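# Carry tube rack to next-room counter with Stretch

## Task

Move the tube rack onto the counter in the adjoining room so that it stands upright with each tube seated all the way down in a hole. The task fails if the rack or any tube touches the floor, or if the robot falls over or ends up tilted. Note that the door between the rooms swings shut on its own. The result only counts if everything stays in place without the robot holding it, so release it and back away at the end.

## Robot and tools

ROBOT. The robot is a Hello Robot Stretch 3 with a single arm. It has a two-wheel drive base, a lift that rides up a mast, and an arm that telescopes out to the robot's right. To move the gripper forward or back you have to drive the base. The base measures 0.33 m long by 0.34 m wide. Turning on the spot pivots about the point midway between the drive wheels, which sits 0.05 m behind the front edge. When stowed (arm retracted, wrist folded), the wrist pokes 0.06 m past the right side and a spin sweeps a 0.28 m radius. An unfolded, level gripper reaches beyond that circle.

FRAMES. In the base frame the origin is on the floor between the drive wheels, with x forward, y left and z up. hand_pose is reported in this frame. It marks the spot where the closed fingertips meet. With all wrist joints at zero, its x axis points up, its y axis runs back along the arm toward the mast, and its z axis points to the rear. The fingertips are round pads 0.04 m wide and sit slightly nearer the wrist when fully open. The odometry frame is the base frame as it was when the scene started.

execute_actions. The argument "actions" is a list holding one action, or nothing (an empty list just reports state and images). An action may contain:
- "base" with exactly one key. "translate_m" is a relative straight drive in metres, forward positive, from -1 to 1. "rotate_rad" is a relative spin in radians, left/counter-clockwise positive, from -3.2 to 3.2. There is no sideways motion. The offset counts from where the base was in the latest reported state.
- "joints": absolute targets by name. lift_m 0 to 1.1 (arm height on the mast). arm_m 0 to 0.52 (extension). wrist_yaw_rad -1.345 to 4.42: 0 points along the arm, positive swings toward the front, and 3.0 folds over the base. wrist_pitch_rad -1.57 to 0.451: 0 is level and negative tips the fingers down. wrist_roll_rad -2.911 to 2.911: at 0 the fingers sit side by side and level. gripper_m -0.089 to 0.179, where larger is wider. The real fingertip gap is 0.007 m less than the value when nearly shut, 0.025 m less when wide open, and zero below 0.007. head_pan_rad -3.953 to 1.73: 0 faces forward, positive turns left, and -1.57 faces along the arm. head_tilt_rad -1.53 to 0.419: negative looks down. The done tolerances are ±0.004 for lift, arm and gripper, ±0.05 for pitch, and ±0.02 for the others.
- "contact_limits": {"arm_m": effort in %, 1 to 100}. The arm motion stops (contact_stop) once its effort reaches that level, or the negative of it when retracting. The limit also caps the arm's holding force until the next action. Set it too low and the arm halts immediately. The result's contact_limits line shows the active value, the default and the maximum.
All motions in an action start together but may finish at different times. Any joint or base you leave out can still be pushing toward an earlier target. An unknown key or an out-of-range number rejects the whole call and nothing moves. "cameras" is a list chosen from head_camera, nav_camera, wrist_camera and all. If omitted, null or ["all"] you get every camera; [] gives none. The "pictures" line lists the returned images in order. If a result reports a stop, any later motion, wait or finish calls in the same reply are skipped. No single action runs longer than 15 s.

wait: "seconds" from 0 to 10. Nothing new is commanded while the world keeps running. It returns the same information as an empty action.
zoom_image: "camera" and "region" [x0, y0, x1, y1] in pixels, origin at the top-left, at most 504 by 504. It works on the latest full image from that camera. Image sizes are head_camera 896x504 (pinhole, about 40 degrees vertical field), nav_camera 672x504 (fisheye), and wrist_camera 644x364 (about 60 degrees vertical). Both head_camera and nav_camera turn with the head joints.
finished_scene: pass the current scene number. It ends the scene once your last command has been held, and this cannot be reversed. The result says whether the goal was met and gives the next task. Replying without a tool call ends everything. After resuming from a summary, first send an empty action to learn the scene and task.

RESULTS. lidar_m gives 12 distances in metres from the base origin, one per 30-degree sector. Sector 1 faces ahead and the rest go counter-clockwise (4 left, 7 behind, 10 right); "-" means nothing was seen. It scans a plane 0.17 m up, with a range of 0.15 to 12 m. It misses clear objects, thin legs, tabletops and the robot itself. The mast and a low lift block parts of sectors 5, 6, 9 and 10. wrist_depth_mm (45 to 1000) and head_depth_mm (280 to 4000, with the image sideways) are 7x7 grids of median depth read from the top left. base_odometry comes from wheel counts, so slipping shows up as travel. Heading runs from -3.142 to 3.142, left positive. turned_by_wheels and turned_by_imu give the turn since the last result. base_tilt is in degrees, with forward and right positive, and carries a fixed bias of up to about 4 degrees. base_status and joint_status: "done" (for the base this means the wheels turned fully, even if they slipped), "off_target" (resting short of the target and maybe still pushing), and contact_stop, time_out and torque_fault (the old target is dropped). A lift or arm that hits something firmly stops and goes slack until it is commanded again. A slack lift can sag under load or get pushed up when the gripper closes on a surface. on_its_own covers things you did not command, and "held at" there is a target, not a measured position. motor_effort is a percentage of maximum, positive toward higher values, with the peak in brackets. It has a sizeable fixed and random error. An effort outside the rest range means the motor is pushing on something or carrying a load. Positive wheel effort drives forward. The wrist servos cut out for 10 s after sustained strain.

PRACTICE. The base is fast (0.30 m/s, 1.9 rad/s) only when stowed: lift_m under 0.30, arm_m under 0.03 and wrist_yaw_rad over 2.54. Otherwise it is capped at 0.10 m/s and 0.63 rad/s. To grasp, command gripper_m below the object's width. To let go, open to at least 0.02 above the contact value. The readings do not confirm a grasp, and squeezing hard can trigger a stall guard that lets objects slip. Only fold or unfold the wrist with lift_m between 0.32 and 0.95, pitch at -0.4 and roll near 0. Once folded, the lift may go down to 0.25. If yaw is below -0.4, keep pitch at -0.5 or lower. Pushing into something solid with the gripper above about 0.45 m can tip the robot, and a repeat push is worse. Driving while holding or hooking something fixed, or snagging furniture (especially in reverse), can also tip it. If that happens, reverse the last move in small steps, free the gripper, and lower the lift to about 0.2 if it is still leaning. The simulation keeps running while you think and the robot holds its last command. Loose objects may occasionally get nudged. Avoid drops, slams and hard collisions.

Each tool is called as name([rows], argument=value, ...), one row to a line, values as JSON.

## Session

execute_actions(actions=[])

Scene clock: 0.00 s.
base_odometry: x=+0.000 y=+0.000 heading=+0.000 (m, m, rad; odometry frame)
turned_by_wheels: +0.000 (rad since the last result)
turned_by_imu: +0.000 (rad since the last result)
base_tilt: forward=-0.2 right=-1.1 (deg)
lidar_m: 0.86 0.72 0.71 0.79 1.01 1.01 1.13 1.91 3.08 1.43 1.53 1.11
head_depth_mm: 1560 1552 1546 1541 1531 1515 1512 / 1375 1381 1387 1396 1393 1403 1416 / 1185 1189 1192 1193 1198 1202 1209 / 1035 1042 1047 1049 1053 1052 1058 / 924 929 931 935 938 937 939 / 836 839 839 841 841 843 847 / 760 759 764 767 767 769 773
base_status: not commanded
joint_positions: lift_m=+0.535 arm_m=+0.001 wrist_yaw_rad=+3.080 wrist_pitch_rad=-0.602 wrist_roll_rad=+0.006 gripper_m=+0.037 head_pan_rad=-0.004 head_tilt_rad=+0.001
joint_status: not commanded
motor_effort: left_wheel=-1 right_wheel=+0 lift_m=+27 arm_m=+0 wrist_yaw_rad=+0 wrist_pitch_rad=+4 wrist_roll_rad=+0 gripper_m=+0 head_pan_rad=+0 head_tilt_rad=+3 (%)
hand_pose: x=-0.0090 y=+0.0513 z=+0.5087 quat_wxyz=(+0.231, +0.683, +0.188, +0.667) (m; base frame)
wrist_depth_mm: 754 861 - 841 704 605 534 / 798 914 - 923 762 647 564 / 830 - - - 852 714 608 / 856 933 907 928 899 773 672 / 771 774 789 782 792 760 710 / 683 667 - 695 704 703 702 / 598 602 - 623 599 611 614
pictures: head_camera (sideways: a quarter turn clockwise sets it upright), nav_camera (sideways: a quarter turn counterclockwise sets it upright), wrist_camera
Images, in order (width x height): head_camera 896x504, nav_camera 672x504, wrist_camera 644x364.

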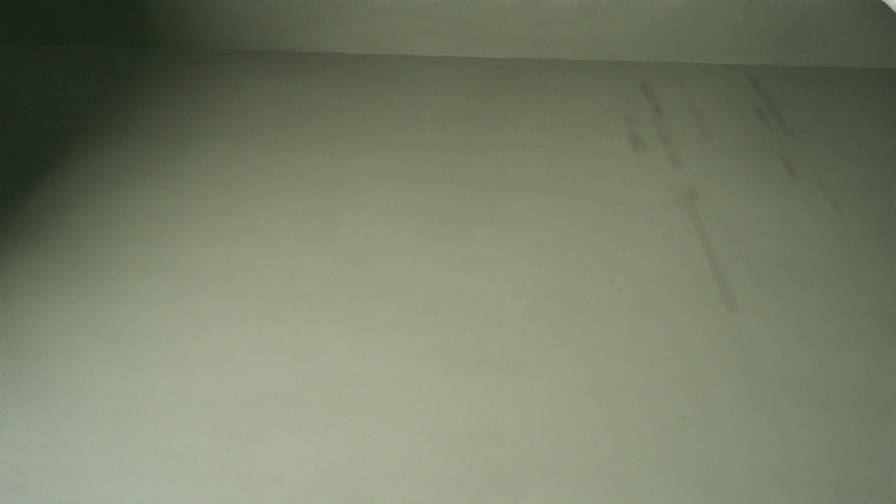

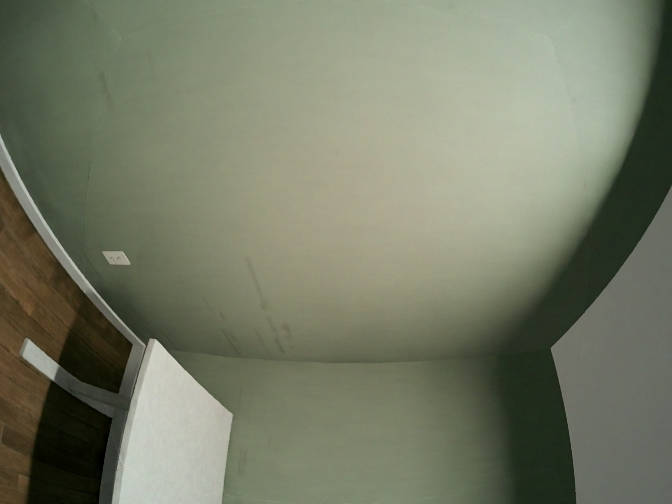

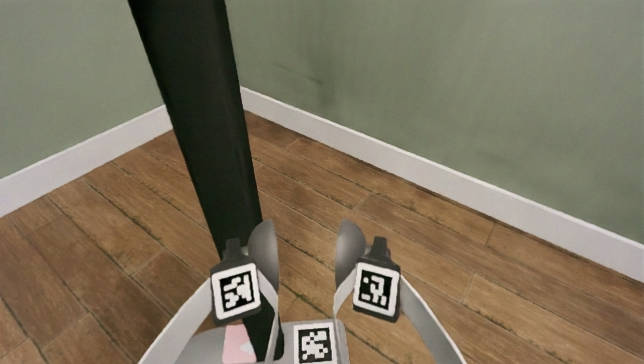

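execute_actions([
  {"joints":{"head_pan_rad":-1.2,"head_tilt_rad":-0.4}},
], cameras=["head_camera","nav_camera"])

execute_actions([
  {"joints":{"head_pan_rad":-2.3,"head_tilt_rad":-0.2}},
], cameras=["head_camera","nav_camera"])

Scene clock: 4.80 s.
base_odometry: x=+0.000 y=+0.000 heading=+0.000 (m, m, rad; odometry frame)
turned_by_wheels: +0.000 (rad since the last result)
turned_by_imu: -0.001 (rad since the last result)
base_tilt: forward=-0.1 right=-0.9 (deg)
lidar_m: 0.86 0.71 0.71 0.79 1.01 1.01 1.12 1.91 3.07 1.44 1.54 1.11
head_depth_mm: 1696 1839 1998 2105 1234 1870 1484 / 1600 1726 1874 1654 1165 1711 1494 / 1533 1643 1765 1626 1101 1864 1489 / 1459 1555 1663 1622 1093 1782 1485 / 1379 1479 1597 1597 1083 1721 1479 / 1319 1415 1511 1549 1079 1640 1469 / 1260 1359 1446 1485 1070 901 1468
base_status: not commanded
joint_positions: lift_m=+0.535 arm_m=+0.001 wrist_yaw_rad=+3.080 wrist_pitch_rad=-0.602 wrist_roll_rad=+0.006 gripper_m=+0.037 head_pan_rad=-1.193 head_tilt_rad=-0.395
joint_status: all done
motor_effort: left_wheel=+0(0) right_wheel=+0(0) lift_m=+27(27) arm_m=-1(1) wrist_yaw_rad=+0(0) wrist_pitch_rad=+4(5) wrist_roll_rad=+0(0) gripper_m=+0(1) head_pan_rad=-3(48) head_tilt_rad=-4(39) (%)
hand_pose: x=-0.0090 y=+0.0513 z=+0.5087 quat_wxyz=(+0.231, +0.683, +0.188, +0.667) (m; base frame)
wrist_depth_mm: 745 838 - 838 710 602 535 / 794 915 - 937 771 659 562 / 820 - - - 832 716 616 / 854 895 934 925 898 772 649 / 766 787 772 790 802 793 700 / 671 680 - 685 690 700 702 / 604 606 - 622 613 611 616
pictures: head_camera (sideways: a quarter turn clockwise sets it upright), nav_camera (sideways: a quarter turn counterclockwise sets it upright)
Images, in order (width x height): head_camera 896x504, nav_camera 672x504.

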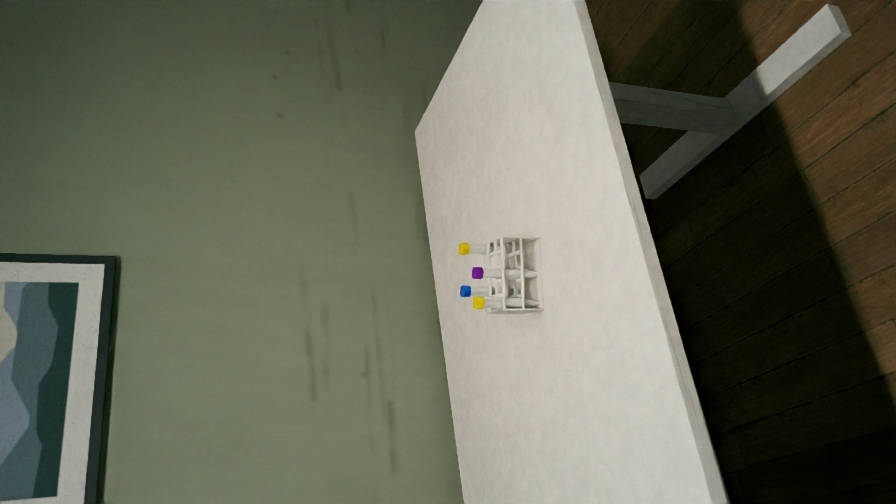

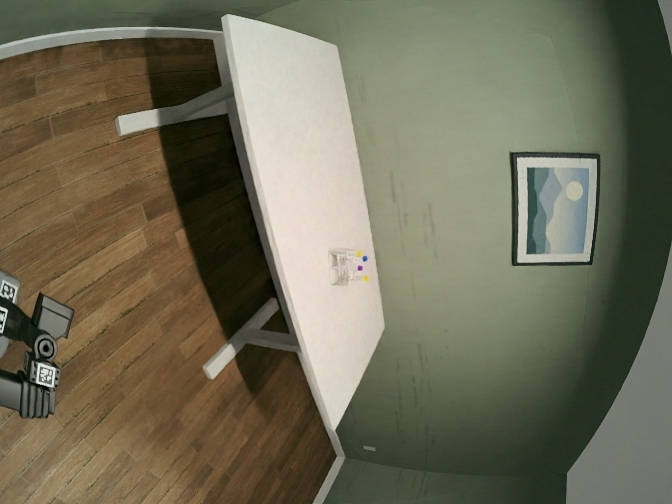

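Scene clock: 5.93 s.
base_odometry: x=+0.000 y=+0.000 heading=+0.000 (m, m, rad; odometry frame)
turned_by_wheels: +0.000 (rad since the last result)
turned_by_imu: +0.000 (rad since the last result)
base_tilt: forward=+0.1 right=-1.1 (deg)
lidar_m: 0.86 0.71 0.71 0.79 1.01 1.01 1.12 1.92 3.08 1.43 1.53 1.11
head_depth_mm: 2803 2895 3001 3078 3008 2437 1818 / 2805 2877 3013 3081 3204 2423 1801 / 2822 2884 2977 3112 3170 2387 1804 / 2807 2900 3022 3091 3184 2387 1795 / 2821 2877 2962 3098 3203 2370 1791 / 2782 2878 2991 3075 3189 2346 1784 / 2789 2845 3002 3095 3191 2327 1762
base_status: not commanded
joint_positions: lift_m=+0.535 arm_m=+0.001 wrist_yaw_rad=+3.080 wrist_pitch_rad=-0.602 wrist_roll_rad=+0.006 gripper_m=+0.037 head_pan_rad=-2.293 head_tilt_rad=-0.211
joint_status: all done
motor_effort: left_wheel=+0(0) right_wheel=+0(0) lift_m=+27(27) arm_m=-1(1) wrist_yaw_rad=-1(0) wrist_pitch_rad=+4(4) wrist_roll_rad=+0(0) gripper_m=+0(1) head_pan_rad=-4(46) head_tilt_rad=+8(30) (%)
hand_pose: x=-0.0090 y=+0.0513 z=+0.5087 quat_wxyz=(+0.231, +0.683, +0.188, +0.667) (m; base frame)
wrist_depth_mm: 756 849 - 835 708 605 530 / 789 926 - 905 766 641 570 / 839 - - - 840 709 609 / 867 909 922 924 889 773 661 / 775 778 788 774 795 783 705 / 675 673 - 681 703 696 696 / 606 598 - 623 610 608 622
pictures: head_camera (sideways: a quarter turn clockwise sets it upright), nav_camera (sideways: a quarter turn counterclockwise sets it upright)
Images, in order (width x height): head_camera 896x504, nav_camera 672x504.

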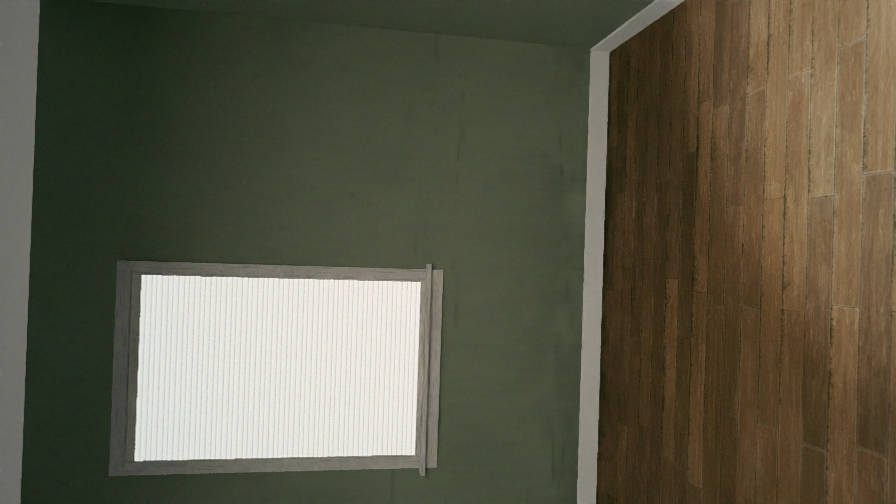

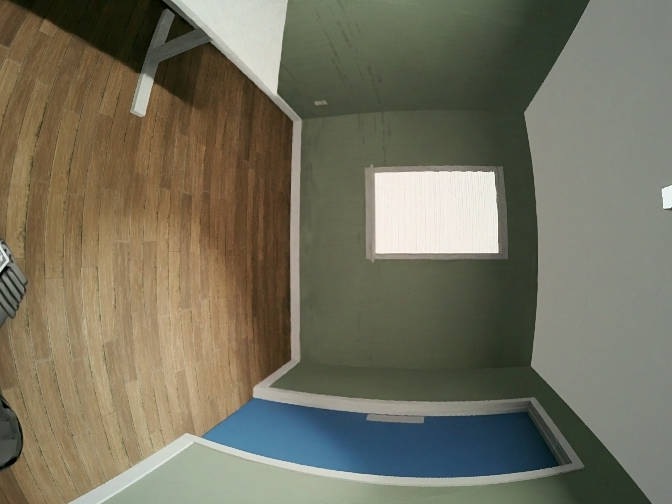

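execute_actions([
  {"base":{"rotate_rad":-1.17},"joints":{"lift_m":0.28,"head_pan_rad":0,"head_tilt_rad":-0.5}},
], cameras=[])

execute_actions([
  {"base":{"translate_m":0.4}},
], cameras=["head_camera"])

execute_actions([
  {"base":{"rotate_rad":1.57},"joints":{"head_pan_rad":-1.57,"head_tilt_rad":-0.7}},
], cameras=[])

execute_actions([
  {"joints":{"lift_m":0.9,"wrist_pitch_rad":-0.4}},
], cameras=[])

execute_actions([
  {"joints":{"wrist_yaw_rad":0,"gripper_m":0.179}},
])

Scene clock: 16.43 s.
base_odometry: x=+0.000 y=+0.000 heading=-1.170 (m, m, rad; odometry frame)
turned_by_wheels: -1.170 (rad since the last result)
turned_by_imu: -1.185 (rad since the last result)
base_tilt: forward=+0.0 right=-1.1 (deg)
lidar_m: 1.45 1.11 0.96 0.73 0.72 0.75 1.03 1.01 1.06 1.53 3.08 1.43
head_depth_mm: 1666 1809 2033 1308 2062 1685 1385 / 1578 1724 1855 1300 1704 1677 1377 / 1512 1629 1754 1288 1915 1666 1374 / 1433 1560 1677 1208 1059 1661 1363 / 1376 1480 1597 1208 1008 1652 1371 / 1320 1422 1529 1266 961 1650 1359 / 1265 1366 1465 1251 923 1633 1356
base_status: done
joint_positions: lift_m=+0.281 arm_m=+0.001 wrist_yaw_rad=+3.080 wrist_pitch_rad=-0.603 wrist_roll_rad=+0.006 gripper_m=+0.037 head_pan_rad=-0.007 head_tilt_rad=-0.494
joint_status: all done
motor_effort: left_wheel=+3(10) right_wheel=-2(4) lift_m=+13(23) arm_m=-1(1) wrist_yaw_rad=+0(0) wrist_pitch_rad=+4(4) wrist_roll_rad=+0(0) gripper_m=-1(1) head_pan_rad=+4(45) head_tilt_rad=-4(34) (%)
hand_pose: x=-0.0090 y=+0.0513 z=+0.2542 quat_wxyz=(+0.232, +0.683, +0.188, +0.667) (m; base frame)
wrist_depth_mm: 531 578 708 790 952 - - / 584 630 771 835 886 884 824 / 612 640 681 685 688 693 706 / 555 557 563 568 573 578 587 / 473 512 - - 479 486 488 / - - - - 429 425 422 / - - - - 371 373 374
pictures: none
No camera images: the call's "cameras" was empty. Leave "cameras" out to get every camera's image.

Scene clock: 19.50 s.
base_odometry: x=+0.156 y=-0.368 heading=-1.170 (m, m, rad; odometry frame)
turned_by_wheels: +0.000 (rad since the last result)
turned_by_imu: +0.000 (rad since the last result)
base_tilt: forward=-0.1 right=-1.0 (deg)
lidar_m: 1.19 1.17 0.83 0.91 0.90 0.94 1.36 1.37 1.45 2.18 2.89 1.05
head_depth_mm: 1259 1376 1521 1310 950 746 1351 / 1195 1301 1431 1295 945 745 1311 / 1135 1232 1362 1295 938 739 660 / 1085 1178 1283 1273 862 735 625 / 1044 1119 1216 1271 860 732 608 / 996 1076 1166 1215 926 731 604 / 958 1033 1111 1176 917 727 602
base_status: done
joint_positions: lift_m=+0.281 arm_m=+0.001 wrist_yaw_rad=+3.080 wrist_pitch_rad=-0.603 wrist_roll_rad=+0.006 gripper_m=+0.037 head_pan_rad=-0.007 head_tilt_rad=-0.495
joint_status: not commanded
motor_effort: left_wheel=+3(14) right_wheel=-2(5) lift_m=+13(13) arm_m=-1(1) wrist_yaw_rad=-1(0) wrist_pitch_rad=+5(5) wrist_roll_rad=+0(0) gripper_m=+0(0) head_pan_rad=+3(3) head_tilt_rad=-4(4) (%)
hand_pose: x=-0.0090 y=+0.0513 z=+0.2542 quat_wxyz=(+0.232, +0.683, +0.188, +0.667) (m; base frame)
wrist_depth_mm: 656 714 853 943 - - 879 / 717 767 893 868 893 828 873 / 675 671 681 692 694 697 702 / 559 555 561 570 566 574 571 / 472 503 - - 485 493 493 / - - - - 430 425 426 / - - - - 374 375 377
pictures: head_camera (sideways: a quarter turn clockwise sets it upright)
Images, in order (width x height): head_camera 896x504.

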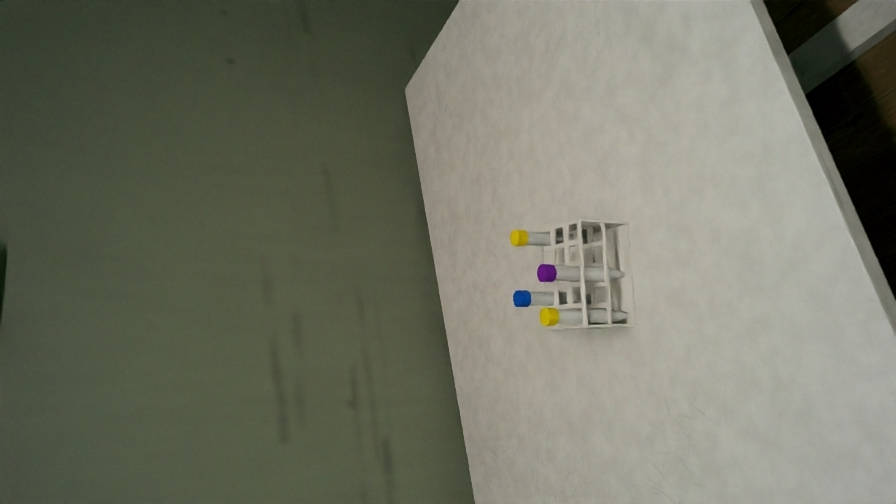

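Scene clock: 21.70 s.
base_odometry: x=+0.156 y=-0.368 heading=+0.400 (m, m, rad; odometry frame)
turned_by_wheels: +1.570 (rad since the last result)
turned_by_imu: +1.584 (rad since the last result)
base_tilt: forward=+0.0 right=-1.1 (deg)
lidar_m: 0.91 0.89 0.94 1.34 1.38 1.44 2.18 2.89 1.05 1.20 1.17 0.84
head_depth_mm: 1257 1430 1225 935 775 1400 1233 / 1201 1354 1217 928 749 1420 1232 / 1152 1285 1211 924 745 1356 1224 / 1096 1227 1204 859 742 1329 1227 / 1049 1167 1199 856 742 653 1223 / 1011 1115 1179 912 738 635 1214 / 974 1068 1138 907 738 618 1193
base_status: done
joint_positions: lift_m=+0.281 arm_m=+0.001 wrist_yaw_rad=+3.080 wrist_pitch_rad=-0.603 wrist_roll_rad=+0.006 gripper_m=+0.037 head_pan_rad=-1.563 head_tilt_rad=-0.692
joint_status: all done
motor_effort: left_wheel=-4(9) right_wheel=+2(8) lift_m=+13(13) arm_m=-1(1) wrist_yaw_rad=-1(0) wrist_pitch_rad=+4(4) wrist_roll_rad=+0(0) gripper_m=+0(1) head_pan_rad=-4(45) head_tilt_rad=-6(31) (%)
hand_pose: x=-0.0090 y=+0.0513 z=+0.2542 quat_wxyz=(+0.232, +0.683, +0.188, +0.667) (m; base frame)
wrist_depth_mm: - - - - - 837 672 / 846 851 853 862 884 834 701 / 673 684 680 685 705 702 683 / 556 562 563 566 575 567 569 / 468 504 - - 490 484 488 / - - - - 425 422 426 / - - - - 372 373 373
pictures: none
No camera images: the call's "cameras" was empty. Leave "cameras" out to get every camera's image.

Scene clock: 28.17 s.
base_odometry: x=+0.156 y=-0.368 heading=+0.400 (m, m, rad; odometry frame)
turned_by_wheels: +0.000 (rad since the last result)
turned_by_imu: -0.001 (rad since the last result)
base_tilt: forward=-0.1 right=-1.1 (deg)
lidar_m: 0.91 0.89 0.94 1.35 1.38 1.45 2.19 2.89 1.05 1.20 1.17 0.84
head_depth_mm: 1258 1422 1224 932 777 - - / 1198 1355 1221 925 751 1463 - / 1143 1285 1219 921 745 677 - / 1096 1220 1201 860 743 655 - / 1052 1169 1193 857 740 653 - / 1013 1117 1185 909 739 634 - / 972 1073 1132 907 734 618 1190
base_status: not commanded
joint_positions: lift_m=+0.899 arm_m=+0.001 wrist_yaw_rad=+3.080 wrist_pitch_rad=-0.419 wrist_roll_rad=+0.006 gripper_m=+0.037 head_pan_rad=-1.563 head_tilt_rad=-0.692
joint_status: all done
motor_effort: left_wheel=-4(4) right_wheel=+2(2) lift_m=+38(39) arm_m=-1(1) wrist_yaw_rad=-1(0) wrist_pitch_rad=+7(8) wrist_roll_rad=+0(0) gripper_m=-1(1) head_pan_rad=-4(4) head_tilt_rad=-6(6) (%)
hand_pose: x=-0.0074 y=+0.0780 z=+0.9117 quat_wxyz=(+0.169, +0.698, +0.126, +0.685) (m; base frame)
wrist_depth_mm: 977 - - - - 816 670 / - - - - - 851 689 / - - - - - 901 716 / - - - - - 933 746 / - - - - - - 764 / - - - - - - 819 / - - - - - - 840
pictures: none
No camera images: the call's "cameras" was empty. Leave "cameras" out to get every camera's image.

Scene clock: 30.70 s.
base_odometry: x=+0.156 y=-0.368 heading=+0.400 (m, m, rad; odometry frame)
turned_by_wheels: +0.000 (rad since the last result)
turned_by_imu: +0.000 (rad since the last result)
base_tilt: forward=-0.1 right=-1.1 (deg)
lidar_m: 0.91 0.89 0.94 1.35 1.38 1.44 2.18 2.89 1.05 1.20 1.17 0.84
head_depth_mm: 1260 1425 1225 932 795 - - / 1201 1349 1217 932 769 - - / 1142 1289 1211 923 788 - - / 1093 1227 1206 858 776 - 1198 / 1054 1172 1197 858 762 668 1220 / 1010 1118 1188 910 748 635 1206 / 972 1070 1134 905 733 620 1189
base_status: not commanded
joint_positions: lift_m=+0.899 arm_m=+0.001 wrist_yaw_rad=+0.004 wrist_pitch_rad=-0.419 wrist_roll_rad=+0.006 gripper_m=+0.179 head_pan_rad=-1.563 head_tilt_rad=-0.692
joint_status: all done
motor_effort: left_wheel=-4(4) right_wheel=+2(2) lift_m=+38(38) arm_m=-1(1) wrist_yaw_rad=-5(5) wrist_pitch_rad=+7(7) wrist_roll_rad=+0(0) gripper_m=+0(84) head_pan_rad=-3(4) head_tilt_rad=-6(6) (%)
hand_pose: x=-0.0207 y=-0.3700 z=+0.9117 quat_wxyz=(+0.690, +0.148, -0.693, -0.147) (m; base frame)
wrist_depth_mm: 661 752 829 942 - - - / 707 795 891 - - - - / 718 765 755 760 774 773 - / 561 562 547 554 570 569 580 / 444 450 453 447 453 477 - / 384 374 375 374 380 - - / - 318 318 331 - - -
pictures: head_camera (sideways: a quarter turn clockwise sets it upright), nav_camera (sideways: a quarter turn counterclockwise sets it upright), wrist_camera
Images, in order (width x height): head_camera 896x504, nav_camera 672x504, wrist_camera 644x364.

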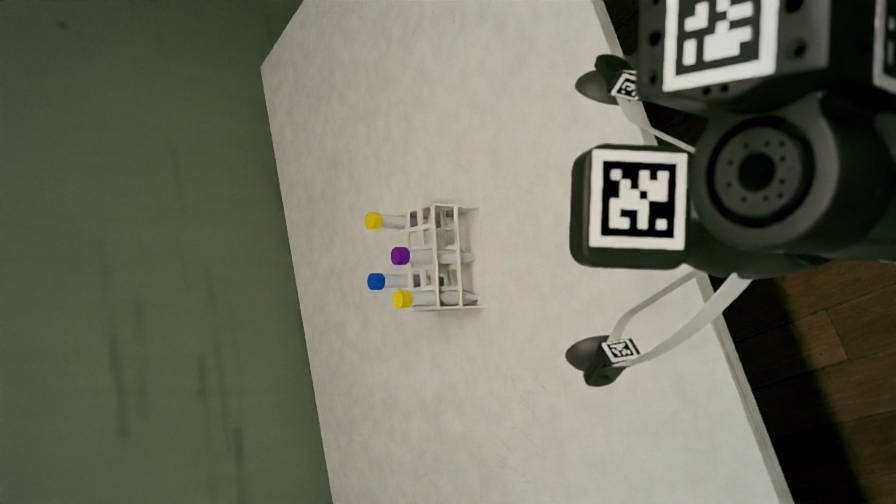

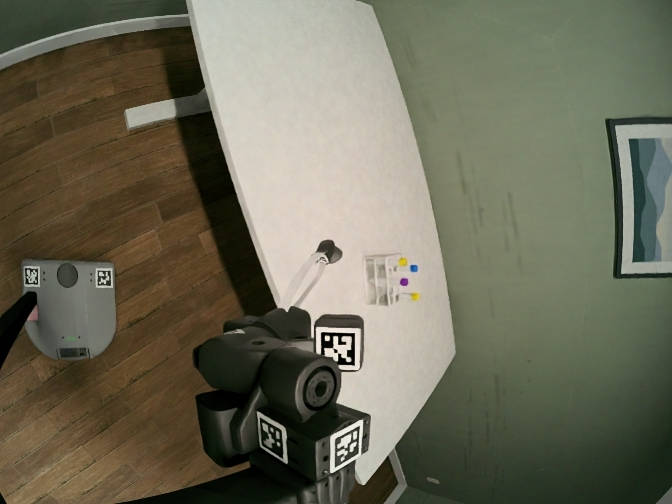

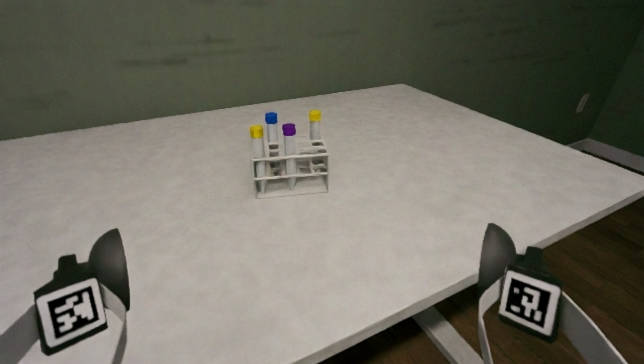

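execute_actions([
  {"base":{"translate_m":0.03},"joints":{"lift_m":0.70,"wrist_pitch_rad":-0.1,"arm_m":0.12}},
], cameras=["head_camera","wrist_camera"])

Scene clock: 36.13 s.
base_odometry: x=+0.184 y=-0.357 heading=+0.400 (m, m, rad; odometry frame)
turned_by_wheels: +0.000 (rad since the last result)
turned_by_imu: -0.001 (rad since the last result)
base_tilt: forward=+0.0 right=-0.9 (deg)
lidar_m: 0.88 0.86 0.91 1.31 1.39 1.46 2.20 2.92 1.06 1.18 1.15 0.81
head_depth_mm: 1244 1411 1225 930 772 1430 1258 / 1186 1334 1216 930 748 1464 - / 1138 1274 1214 887 747 - - / 1087 1208 1206 853 765 670 1187 / 1041 1156 1196 914 742 644 1220 / 997 1105 1175 909 738 621 1214 / 958 1058 1134 907 736 618 1167
base_status: done
joint_positions: lift_m=+0.701 arm_m=+0.120 wrist_yaw_rad=+0.002 wrist_pitch_rad=-0.122 wrist_roll_rad=+0.006 gripper_m=+0.179 head_pan_rad=-1.563 head_tilt_rad=-0.692
joint_status: all done
motor_effort: left_wheel=-4(7) right_wheel=+3(5) lift_m=+13(30) arm_m=+4(8) wrist_yaw_rad=-4(5) wrist_pitch_rad=+8(8) wrist_roll_rad=+0(0) gripper_m=-1(1) head_pan_rad=-3(3) head_tilt_rad=-5(5) (%)
hand_pose: x=-0.0209 y=-0.5161 z=+0.7842 quat_wxyz=(+0.704, +0.044, -0.708, -0.043) (m; base frame)
wrist_depth_mm: 591 662 742 835 - - - / 622 676 766 880 - - - / 631 699 787 851 - - - / 533 526 473 353 523 528 524 / 330 332 330 329 330 341 328 / - 241 240 242 240 - 240 / - 188 190 189 189 181 188
pictures: head_camera (sideways: a quarter turn clockwise sets it upright), wrist_camera
Images, in order (width x height): head_camera 896x504, wrist_camera 644x364.

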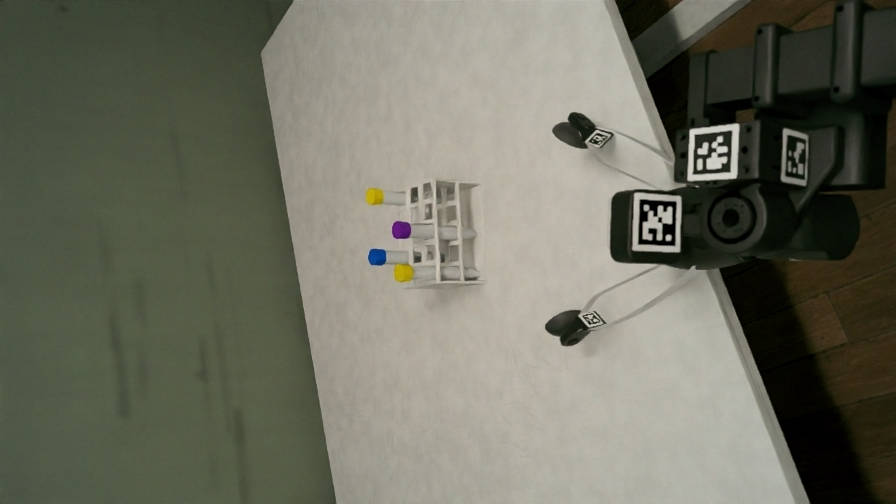

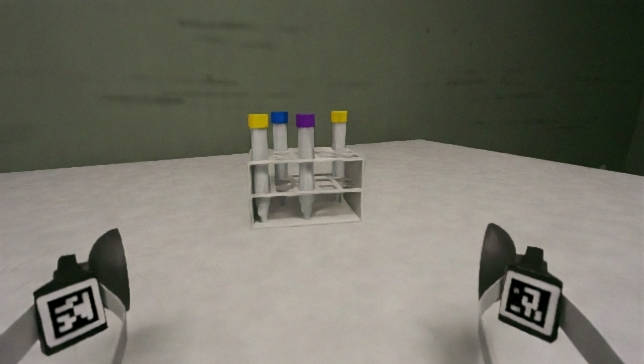

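execute_actions([
  {"joints":{"lift_m":0.675,"arm_m":0.30}},
], cameras=["head_camera","wrist_camera"])

Scene clock: 40.70 s.
base_odometry: x=+0.184 y=-0.357 heading=+0.400 (m, m, rad; odometry frame)
turned_by_wheels: +0.000 (rad since the last result)
turned_by_imu: -0.001 (rad since the last result)
base_tilt: forward=+0.0 right=-1.1 (deg)
lidar_m: 0.88 0.86 0.91 1.31 1.39 1.46 2.20 2.91 1.06 1.18 1.15 0.81
head_depth_mm: 1249 1421 1230 930 774 1423 1259 / 1184 1336 1217 929 771 - 1227 / 1132 1281 1207 892 - 1367 1223 / 1085 1209 1200 856 733 670 1218 / 1040 1159 1197 916 740 653 1221 / 997 1107 1172 910 738 621 1211 / 958 1058 1135 906 735 617 1167
base_status: not commanded
joint_positions: lift_m=+0.676 arm_m=+0.300 wrist_yaw_rad=+0.002 wrist_pitch_rad=-0.121 wrist_roll_rad=+0.006 gripper_m=+0.179 head_pan_rad=-1.563 head_tilt_rad=-0.692
joint_status: all done
motor_effort: left_wheel=-5(5) right_wheel=+3(2) lift_m=+13(13) arm_m=+4(4) wrist_yaw_rad=-3(4) wrist_pitch_rad=+8(8) wrist_roll_rad=+0(0) gripper_m=-1(0) head_pan_rad=-4(4) head_tilt_rad=-6(6) (%)
hand_pose: x=-0.0209 y=-0.6961 z=+0.7593 quat_wxyz=(+0.704, +0.044, -0.708, -0.043) (m; base frame)
wrist_depth_mm: 484 535 607 677 797 974 - / 499 545 605 692 852 - - / 513 561 202 213 850 - - / 433 433 160 171 228 428 432 / 270 270 163 184 231 282 271 / - 186 174 183 192 - 196 / - 155 155 155 155 148 154
pictures: head_camera (sideways: a quarter turn clockwise sets it upright), wrist_camera
Images, in order (width x height): head_camera 896x504, wrist_camera 644x364.

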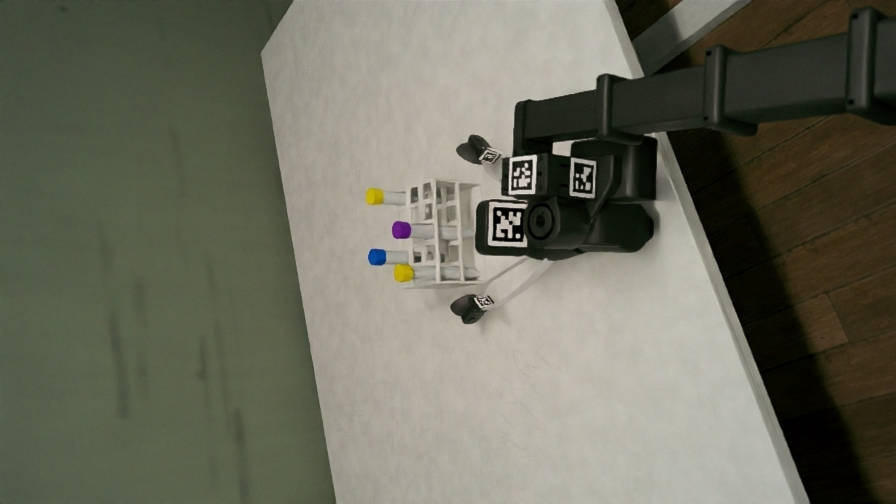

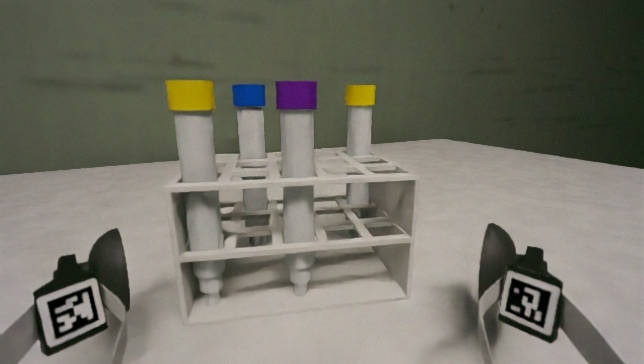

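execute_actions([
  {"base":{"translate_m":0.007},"joints":{"arm_m":0.345}},
], cameras=[])

execute_actions([
  {"joints":{"gripper_m":0.08}},
], cameras=["wrist_camera"])

execute_actions([
  {"joints":{"lift_m":0.74}},
], cameras=["head_camera","wrist_camera"])

Scene clock: 45.80 s.
base_odometry: x=+0.190 y=-0.354 heading=+0.400 (m, m, rad; odometry frame)
turned_by_wheels: +0.000 (rad since the last result)
turned_by_imu: -0.001 (rad since the last result)
base_tilt: forward=-0.2 right=-1.0 (deg)
lidar_m: 0.88 0.86 0.91 1.29 1.40 1.46 2.20 2.93 1.07 1.18 1.15 0.80
head_depth_mm: 1239 1416 1227 931 752 1433 1261 / 1184 1336 1221 943 770 - 1231 / 1129 1267 1215 923 - 1334 1228 / 1082 1207 1201 852 723 670 1224 / 1034 1152 1200 915 738 638 1219 / 994 1106 1170 909 739 621 1209 / 960 1056 1130 904 734 618 1168
base_status: done
joint_positions: lift_m=+0.676 arm_m=+0.345 wrist_yaw_rad=+0.002 wrist_pitch_rad=-0.121 wrist_roll_rad=+0.006 gripper_m=+0.179 head_pan_rad=-1.563 head_tilt_rad=-0.692
joint_status: all done
motor_effort: left_wheel=-4(8) right_wheel=+2(5) lift_m=+13(13) arm_m=+4(7) wrist_yaw_rad=-3(3) wrist_pitch_rad=+8(8) wrist_roll_rad=+0(0) gripper_m=-1(0) head_pan_rad=-4(4) head_tilt_rad=-6(6) (%)
hand_pose: x=-0.0209 y=-0.7411 z=+0.7593 quat_wxyz=(+0.704, +0.044, -0.708, -0.043) (m; base frame)
wrist_depth_mm: 452 497 554 629 744 889 - / 467 492 577 633 773 941 - / 478 496 567 638 796 - - / 433 349 153 123 170 433 431 / 271 110 121 123 155 271 269 / - 115 137 127 146 - 197 / - 133 145 145 147 148 154
pictures: none
No camera images: the call's "cameras" was empty. Leave "cameras" out to get every camera's image.

Scene clock: 47.27 s.
base_odometry: x=+0.190 y=-0.354 heading=+0.400 (m, m, rad; odometry frame)
turned_by_wheels: +0.000 (rad since the last result)
turned_by_imu: +0.000 (rad since the last result)
base_tilt: forward=+0.0 right=-0.9 (deg)
lidar_m: 0.88 0.86 0.90 1.29 1.40 1.46 2.20 2.92 1.07 1.18 1.15 0.80
head_depth_mm: 1244 1404 1228 935 754 1428 1256 / 1180 1335 1217 945 773 - 1238 / 1127 1271 1216 888 - 1336 1226 / 1079 1210 1204 853 722 669 1218 / 1034 1147 1198 915 740 638 1221 / 993 1103 1170 911 739 620 1215 / 961 1051 1130 909 735 618 1172
base_status: not commanded
joint_positions: lift_m=+0.676 arm_m=+0.345 wrist_yaw_rad=+0.002 wrist_pitch_rad=-0.121 wrist_roll_rad=+0.006 gripper_m=+0.082 head_pan_rad=-1.563 head_tilt_rad=-0.692
joint_status: all done
motor_effort: left_wheel=-3(4) right_wheel=+2(2) lift_m=+13(13) arm_m=+3(4) wrist_yaw_rad=-3(3) wrist_pitch_rad=+8(8) wrist_roll_rad=+0(0) gripper_m=-36(100) head_pan_rad=-4(4) head_tilt_rad=-5(6) (%)
hand_pose: x=-0.0209 y=-0.7411 z=+0.7594 quat_wxyz=(+0.704, +0.044, -0.708, -0.043) (m; base frame)
wrist_depth_mm: 455 499 561 637 734 892 - / 459 500 570 628 785 940 - / 473 511 159 645 753 - - / 435 386 149 125 171 436 434 / 272 116 114 124 155 251 271 / 209 114 122 129 149 - 196 / - 142 144 145 151 148 154
pictures: wrist_camera
Images, in order (width x height): wrist_camera 644x364.

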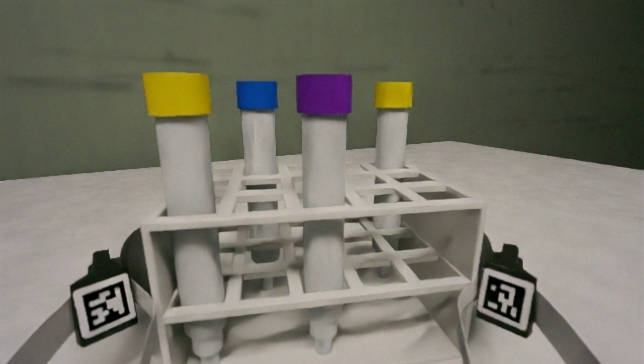

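Scene clock: 48.70 s.
base_odometry: x=+0.190 y=-0.354 heading=+0.400 (m, m, rad; odometry frame)
turned_by_wheels: +0.000 (rad since the last result)
turned_by_imu: +0.000 (rad since the last result)
base_tilt: forward=+0.0 right=-1.1 (deg)
lidar_m: 0.88 0.86 0.91 1.30 1.40 1.46 2.21 2.92 1.07 1.18 1.15 0.80
head_depth_mm: 1237 1407 1225 935 771 1428 - / 1184 1335 1215 996 - 1354 1209 / 1126 1272 1211 - 717 1341 1224 / 1082 1204 1205 835 725 670 1221 / 1037 1147 1195 913 741 637 1217 / 994 1099 1172 909 737 620 1212 / 955 1055 1131 907 735 619 1173
base_status: not commanded
joint_positions: lift_m=+0.739 arm_m=+0.345 wrist_yaw_rad=+0.002 wrist_pitch_rad=-0.126 wrist_roll_rad=+0.006 gripper_m=+0.088 head_pan_rad=-1.563 head_tilt_rad=-0.692
joint_status: all done
on_its_own: gripper_m is held at +0.087, not at your +0.080, by its stall guard, which is still easing
motor_effort: left_wheel=-4(4) right_wheel=+2(2) lift_m=+39(40) arm_m=+3(4) wrist_yaw_rad=-3(3) wrist_pitch_rad=+10(10) wrist_roll_rad=+0(0) gripper_m=-32(36) head_pan_rad=-4(3) head_tilt_rad=-5(6) (%)
hand_pose: x=-0.0209 y=-0.7408 z=+0.8220 quat_wxyz=(+0.704, +0.045, -0.708, -0.044) (m; base frame)
wrist_depth_mm: 454 505 566 633 744 893 - / 468 495 572 634 781 953 - / 478 517 165 652 820 - - / 495 531 162 125 179 654 - / 409 360 121 126 167 385 410 / 317 114 123 129 154 - 300 / 227 218 140 146 151 228 235
pictures: head_camera (sideways: a quarter turn clockwise sets it upright), wrist_camera
Images, in order (width x height): head_camera 896x504, wrist_camera 644x364.

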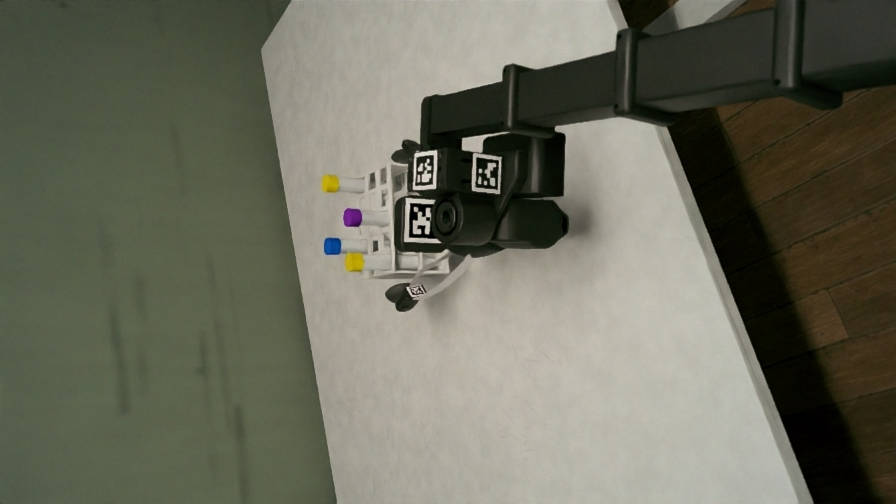

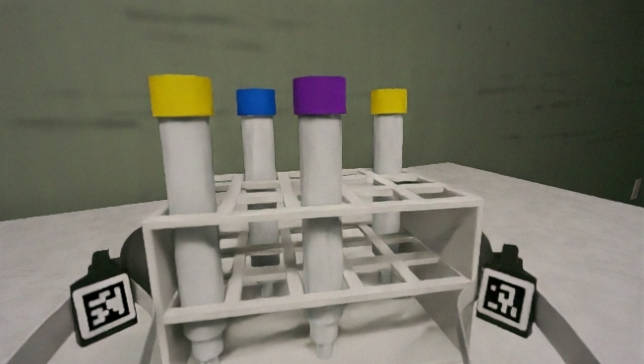

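execute_actions([
  {"joints":{"lift_m":0.678}},
], cameras=[])

execute_actions([
  {"joints":{"gripper_m":0.165}},
], cameras=[])

execute_actions([
  {"joints":{"arm_m":0.367,"lift_m":0.685}},
], cameras=[])

execute_actions([
  {"joints":{"gripper_m":0.092}},
], cameras=["wrist_camera"])

execute_actions([
  {"joints":{"lift_m":0.75}},
], cameras=["wrist_camera"])

execute_actions([
  {"joints":{"arm_m":0.2}},
], cameras=["wrist_camera"])

Scene clock: 56.67 s.
base_odometry: x=+0.190 y=-0.354 heading=+0.400 (m, m, rad; odometry frame)
turned_by_wheels: +0.000 (rad since the last result)
turned_by_imu: -0.001 (rad since the last result)
base_tilt: forward=-0.1 right=-0.9 (deg)
lidar_m: 0.88 0.86 0.90 1.30 1.40 1.46 2.20 2.92 1.06 1.18 1.15 0.81
head_depth_mm: 1245 1410 1224 929 753 1429 1257 / 1182 1340 1217 957 770 - 1229 / 1128 1275 1217 903 707 1329 1222 / 1079 1213 1200 834 722 669 1223 / 1034 1151 1195 913 743 638 1217 / 995 1102 1163 909 738 620 1213 / 958 1057 1134 907 733 618 1171
base_status: not commanded
joint_positions: lift_m=+0.679 arm_m=+0.345 wrist_yaw_rad=+0.002 wrist_pitch_rad=-0.114 wrist_roll_rad=+0.008 gripper_m=+0.113 head_pan_rad=-1.563 head_tilt_rad=-0.692
joint_status: all done
on_its_own: gripper_m is held at +0.112, not at your +0.080, by its stall guard, which is not easing now
motor_effort: left_wheel=-4(4) right_wheel=+2(2) lift_m=+12(33) arm_m=+2(3) wrist_yaw_rad=-3(4) wrist_pitch_rad=+5(11) wrist_roll_rad=-1(1) gripper_m=-15(22) head_pan_rad=-3(3) head_tilt_rad=-5(5) (%)
hand_pose: x=-0.0211 y=-0.7416 z=+0.7643 quat_wxyz=(+0.703, +0.041, -0.708, -0.040) (m; base frame)
wrist_depth_mm: 456 500 566 640 749 890 - / 462 508 575 654 774 950 - / 474 508 176 698 793 - - / 463 414 170 146 182 456 457 / 285 246 178 139 159 285 281 / 211 132 144 141 160 217 204 / - 152 151 149 154 154 160
pictures: none
No camera images: the call's "cameras" was empty. Leave "cameras" out to get every camera's image.

Scene clock: 57.67 s.
base_odometry: x=+0.190 y=-0.354 heading=+0.400 (m, m, rad; odometry frame)
turned_by_wheels: +0.000 (rad since the last result)
turned_by_imu: +0.000 (rad since the last result)
base_tilt: forward=-0.1 right=-1.2 (deg)
lidar_m: 0.88 0.86 0.90 1.30 1.39 1.46 2.21 2.92 1.07 1.18 1.15 0.81
head_depth_mm: 1243 1412 1228 933 753 1425 1260 / 1185 1340 1217 954 772 - 1227 / 1133 1269 1209 907 705 1327 1228 / 1081 1210 1203 855 724 669 1227 / 1037 1150 1193 911 741 637 1219 / 994 1102 1172 910 737 620 1209 / 960 1057 1126 906 734 618 1165
base_status: not commanded
joint_positions: lift_m=+0.679 arm_m=+0.345 wrist_yaw_rad=+0.001 wrist_pitch_rad=-0.115 wrist_roll_rad=+0.008 gripper_m=+0.165 head_pan_rad=-1.563 head_tilt_rad=-0.692
joint_status: all done
motor_effort: left_wheel=-4(4) right_wheel=+3(2) lift_m=+13(13) arm_m=+2(2) wrist_yaw_rad=-3(3) wrist_pitch_rad=+5(6) wrist_roll_rad=-1(1) gripper_m=+0(81) head_pan_rad=-3(3) head_tilt_rad=-5(6) (%)
hand_pose: x=-0.0211 y=-0.7416 z=+0.7640 quat_wxyz=(+0.703, +0.041, -0.708, -0.041) (m; base frame)
wrist_depth_mm: 449 495 559 646 738 896 - / 461 509 583 670 778 953 - / 479 506 576 655 716 - - / 460 409 170 149 188 456 453 / 283 133 178 139 156 303 280 / 217 132 145 143 175 - 204 / - 149 151 151 157 153 159
pictures: none
No camera images: the call's "cameras" was empty. Leave "cameras" out to get every camera's image.

Scene clock: 58.73 s.
base_odometry: x=+0.190 y=-0.354 heading=+0.400 (m, m, rad; odometry frame)
turned_by_wheels: +0.000 (rad since the last result)
turned_by_imu: +0.000 (rad since the last result)
base_tilt: forward=-0.1 right=-1.2 (deg)
lidar_m: 0.88 0.86 0.91 1.30 1.40 1.46 2.21 2.92 1.07 1.18 1.15 0.81
head_depth_mm: 1240 1410 1223 930 754 1423 1270 / 1183 1341 1214 958 769 - 1241 / 1132 1273 1206 901 706 1330 1231 / 1078 1210 1205 857 722 670 1222 / 1038 1149 1193 913 741 637 1216 / 991 1101 1166 908 737 620 1214 / 957 1053 1126 905 734 617 1165
base_status: not commanded
joint_positions: lift_m=+0.684 arm_m=+0.367 wrist_yaw_rad=+0.001 wrist_pitch_rad=-0.116 wrist_roll_rad=+0.008 gripper_m=+0.165 head_pan_rad=-1.563 head_tilt_rad=-0.692
joint_status: all done
motor_effort: left_wheel=-4(4) right_wheel=+2(2) lift_m=+38(40) arm_m=+4(1) wrist_yaw_rad=-3(2) wrist_pitch_rad=+6(6) wrist_roll_rad=-1(1) gripper_m=-1(1) head_pan_rad=-3(3) head_tilt_rad=-5(5) (%)
hand_pose: x=-0.0211 y=-0.7634 z=+0.7696 quat_wxyz=(+0.703, +0.041, -0.708, -0.041) (m; base frame)
wrist_depth_mm: 437 485 544 626 719 854 - / 448 497 559 651 756 925 - / 459 109 554 112 747 - - / 459 382 170 168 384 469 468 / 298 119 138 118 144 306 294 / 226 120 147 139 155 - 214 / - 129 152 135 152 161 167
pictures: none
No camera images: the call's "cameras" was empty. Leave "cameras" out to get every camera's image.

Scene clock: 59.93 s.
base_odometry: x=+0.190 y=-0.354 heading=+0.400 (m, m, rad; odometry frame)
turned_by_wheels: +0.000 (rad since the last result)
turned_by_imu: +0.000 (rad since the last result)
base_tilt: forward=-0.2 right=-1.0 (deg)
lidar_m: 0.88 0.86 0.91 1.30 1.40 1.46 2.20 2.92 1.06 1.18 1.15 0.81
head_depth_mm: 1238 1407 1224 932 750 1433 1272 / 1181 1343 1218 958 771 - 1236 / 1130 1267 1209 923 706 1340 1228 / 1085 1205 1202 858 725 669 1224 / 1038 1149 1195 912 738 637 1225 / 997 1098 1165 910 737 619 1219 / 960 1056 1130 908 734 618 1164
base_status: not commanded
joint_positions: lift_m=+0.684 arm_m=+0.367 wrist_yaw_rad=+0.001 wrist_pitch_rad=-0.116 wrist_roll_rad=+0.008 gripper_m=+0.093 head_pan_rad=-1.563 head_tilt_rad=-0.692
joint_status: all done
motor_effort: left_wheel=-4(4) right_wheel=+2(2) lift_m=+38(38) arm_m=+4(4) wrist_yaw_rad=-2(2) wrist_pitch_rad=+6(6) wrist_roll_rad=-1(1) gripper_m=-24(98) head_pan_rad=-3(3) head_tilt_rad=-5(5) (%)
hand_pose: x=-0.0211 y=-0.7634 z=+0.7696 quat_wxyz=(+0.703, +0.041, -0.708, -0.041) (m; base frame)
wrist_depth_mm: 441 489 544 622 721 882 - / 449 498 564 644 755 927 - / 465 494 555 123 745 968 - / 461 428 175 151 377 474 472 / 295 266 138 130 157 295 294 / 221 133 146 138 154 225 213 / - 158 158 158 160 160 167
pictures: wrist_camera
Images, in order (width x height): wrist_camera 644x364.

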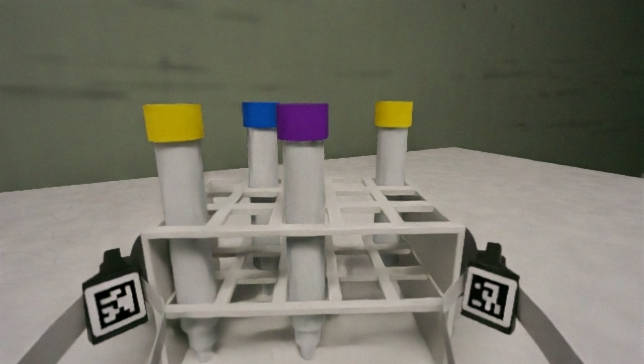

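Scene clock: 61.37 s.
base_odometry: x=+0.190 y=-0.354 heading=+0.400 (m, m, rad; odometry frame)
turned_by_wheels: +0.000 (rad since the last result)
turned_by_imu: +0.000 (rad since the last result)
base_tilt: forward=-0.2 right=-1.1 (deg)
lidar_m: 0.88 0.86 0.91 1.29 1.40 1.46 2.20 2.92 1.06 1.18 1.15 0.81
head_depth_mm: 1244 1409 1221 929 773 - - / 1185 1345 1217 994 728 1388 1230 / 1136 1265 1205 - 739 1335 1224 / 1082 1208 1200 860 744 670 1228 / 1036 1149 1192 915 740 637 1214 / 995 1103 1169 909 737 621 1211 / 959 1059 1133 905 732 618 1169
base_status: not commanded
joint_positions: lift_m=+0.749 arm_m=+0.367 wrist_yaw_rad=+0.001 wrist_pitch_rad=-0.126 wrist_roll_rad=+0.008 gripper_m=+0.099 head_pan_rad=-1.563 head_tilt_rad=-0.692
joint_status: all done
on_its_own: gripper_m is held at +0.098, not at your +0.092, by its stall guard, which is still easing
motor_effort: left_wheel=-3(4) right_wheel=+2(2) lift_m=+39(42) arm_m=+3(3) wrist_yaw_rad=-3(2) wrist_pitch_rad=+10(10) wrist_roll_rad=-1(1) gripper_m=-22(25) head_pan_rad=-3(4) head_tilt_rad=-6(6) (%)
hand_pose: x=-0.0211 y=-0.7628 z=+0.8319 quat_wxyz=(+0.703, +0.045, -0.708, -0.045) (m; base frame)
wrist_depth_mm: 436 481 539 618 710 863 - / 451 504 568 644 755 927 - / 462 493 175 125 784 - - / 483 519 178 173 552 681 - / 431 406 141 131 157 427 431 / 326 133 147 138 155 333 314 / 250 234 159 159 159 240 249
pictures: wrist_camera
Images, in order (width x height): wrist_camera 644x364.

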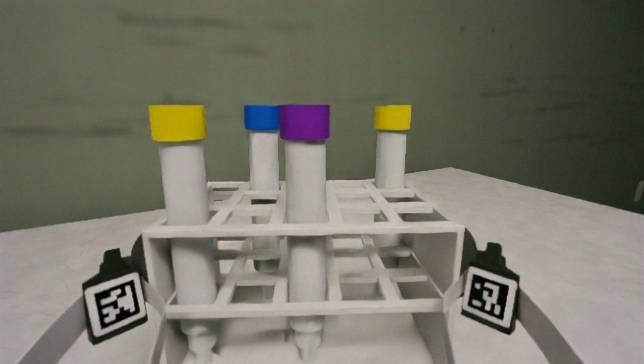

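Scene clock: 63.83 s.
base_odometry: x=+0.190 y=-0.354 heading=+0.400 (m, m, rad; odometry frame)
turned_by_wheels: +0.000 (rad since the last result)
turned_by_imu: +0.000 (rad since the last result)
base_tilt: forward=+0.0 right=-0.9 (deg)
lidar_m: 0.88 0.86 0.91 1.29 1.40 1.46 2.21 2.92 1.07 1.18 1.15 0.80
head_depth_mm: 1241 1411 1223 929 773 1432 - / 1183 1341 1216 929 - 1366 1216 / 1134 1271 1213 732 - 1369 1228 / 1080 1206 1195 706 721 1325 1218 / 1033 1153 1196 917 739 638 1213 / 996 1102 1172 910 738 621 1216 / 955 1054 1129 905 734 618 1170
base_status: not commanded
joint_positions: lift_m=+0.749 arm_m=+0.200 wrist_yaw_rad=+0.001 wrist_pitch_rad=-0.127 wrist_roll_rad=+0.008 gripper_m=+0.102 head_pan_rad=-1.563 head_tilt_rad=-0.692
joint_status: all done
on_its_own: gripper_m is held at +0.101, not at your +0.092, by its stall guard, which is not easing now
motor_effort: left_wheel=-4(4) right_wheel=+2(2) lift_m=+39(39) arm_m=-4(3) wrist_yaw_rad=-2(2) wrist_pitch_rad=+10(10) wrist_roll_rad=-1(1) gripper_m=-21(22) head_pan_rad=-3(4) head_tilt_rad=-6(5) (%)
hand_pose: x=-0.0211 y=-0.5964 z=+0.8318 quat_wxyz=(+0.703, +0.045, -0.708, -0.045) (m; base frame)
wrist_depth_mm: 536 602 677 755 893 - - / 561 622 700 807 937 - - / 582 623 176 125 - - - / 589 614 177 174 557 689 - / 435 404 141 131 157 433 432 / 327 133 148 138 156 326 317 / 252 236 159 159 160 240 250
pictures: wrist_camera
Images, in order (width x height): wrist_camera 644x364.

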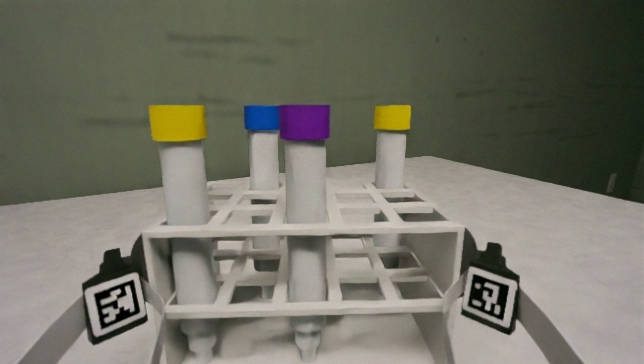

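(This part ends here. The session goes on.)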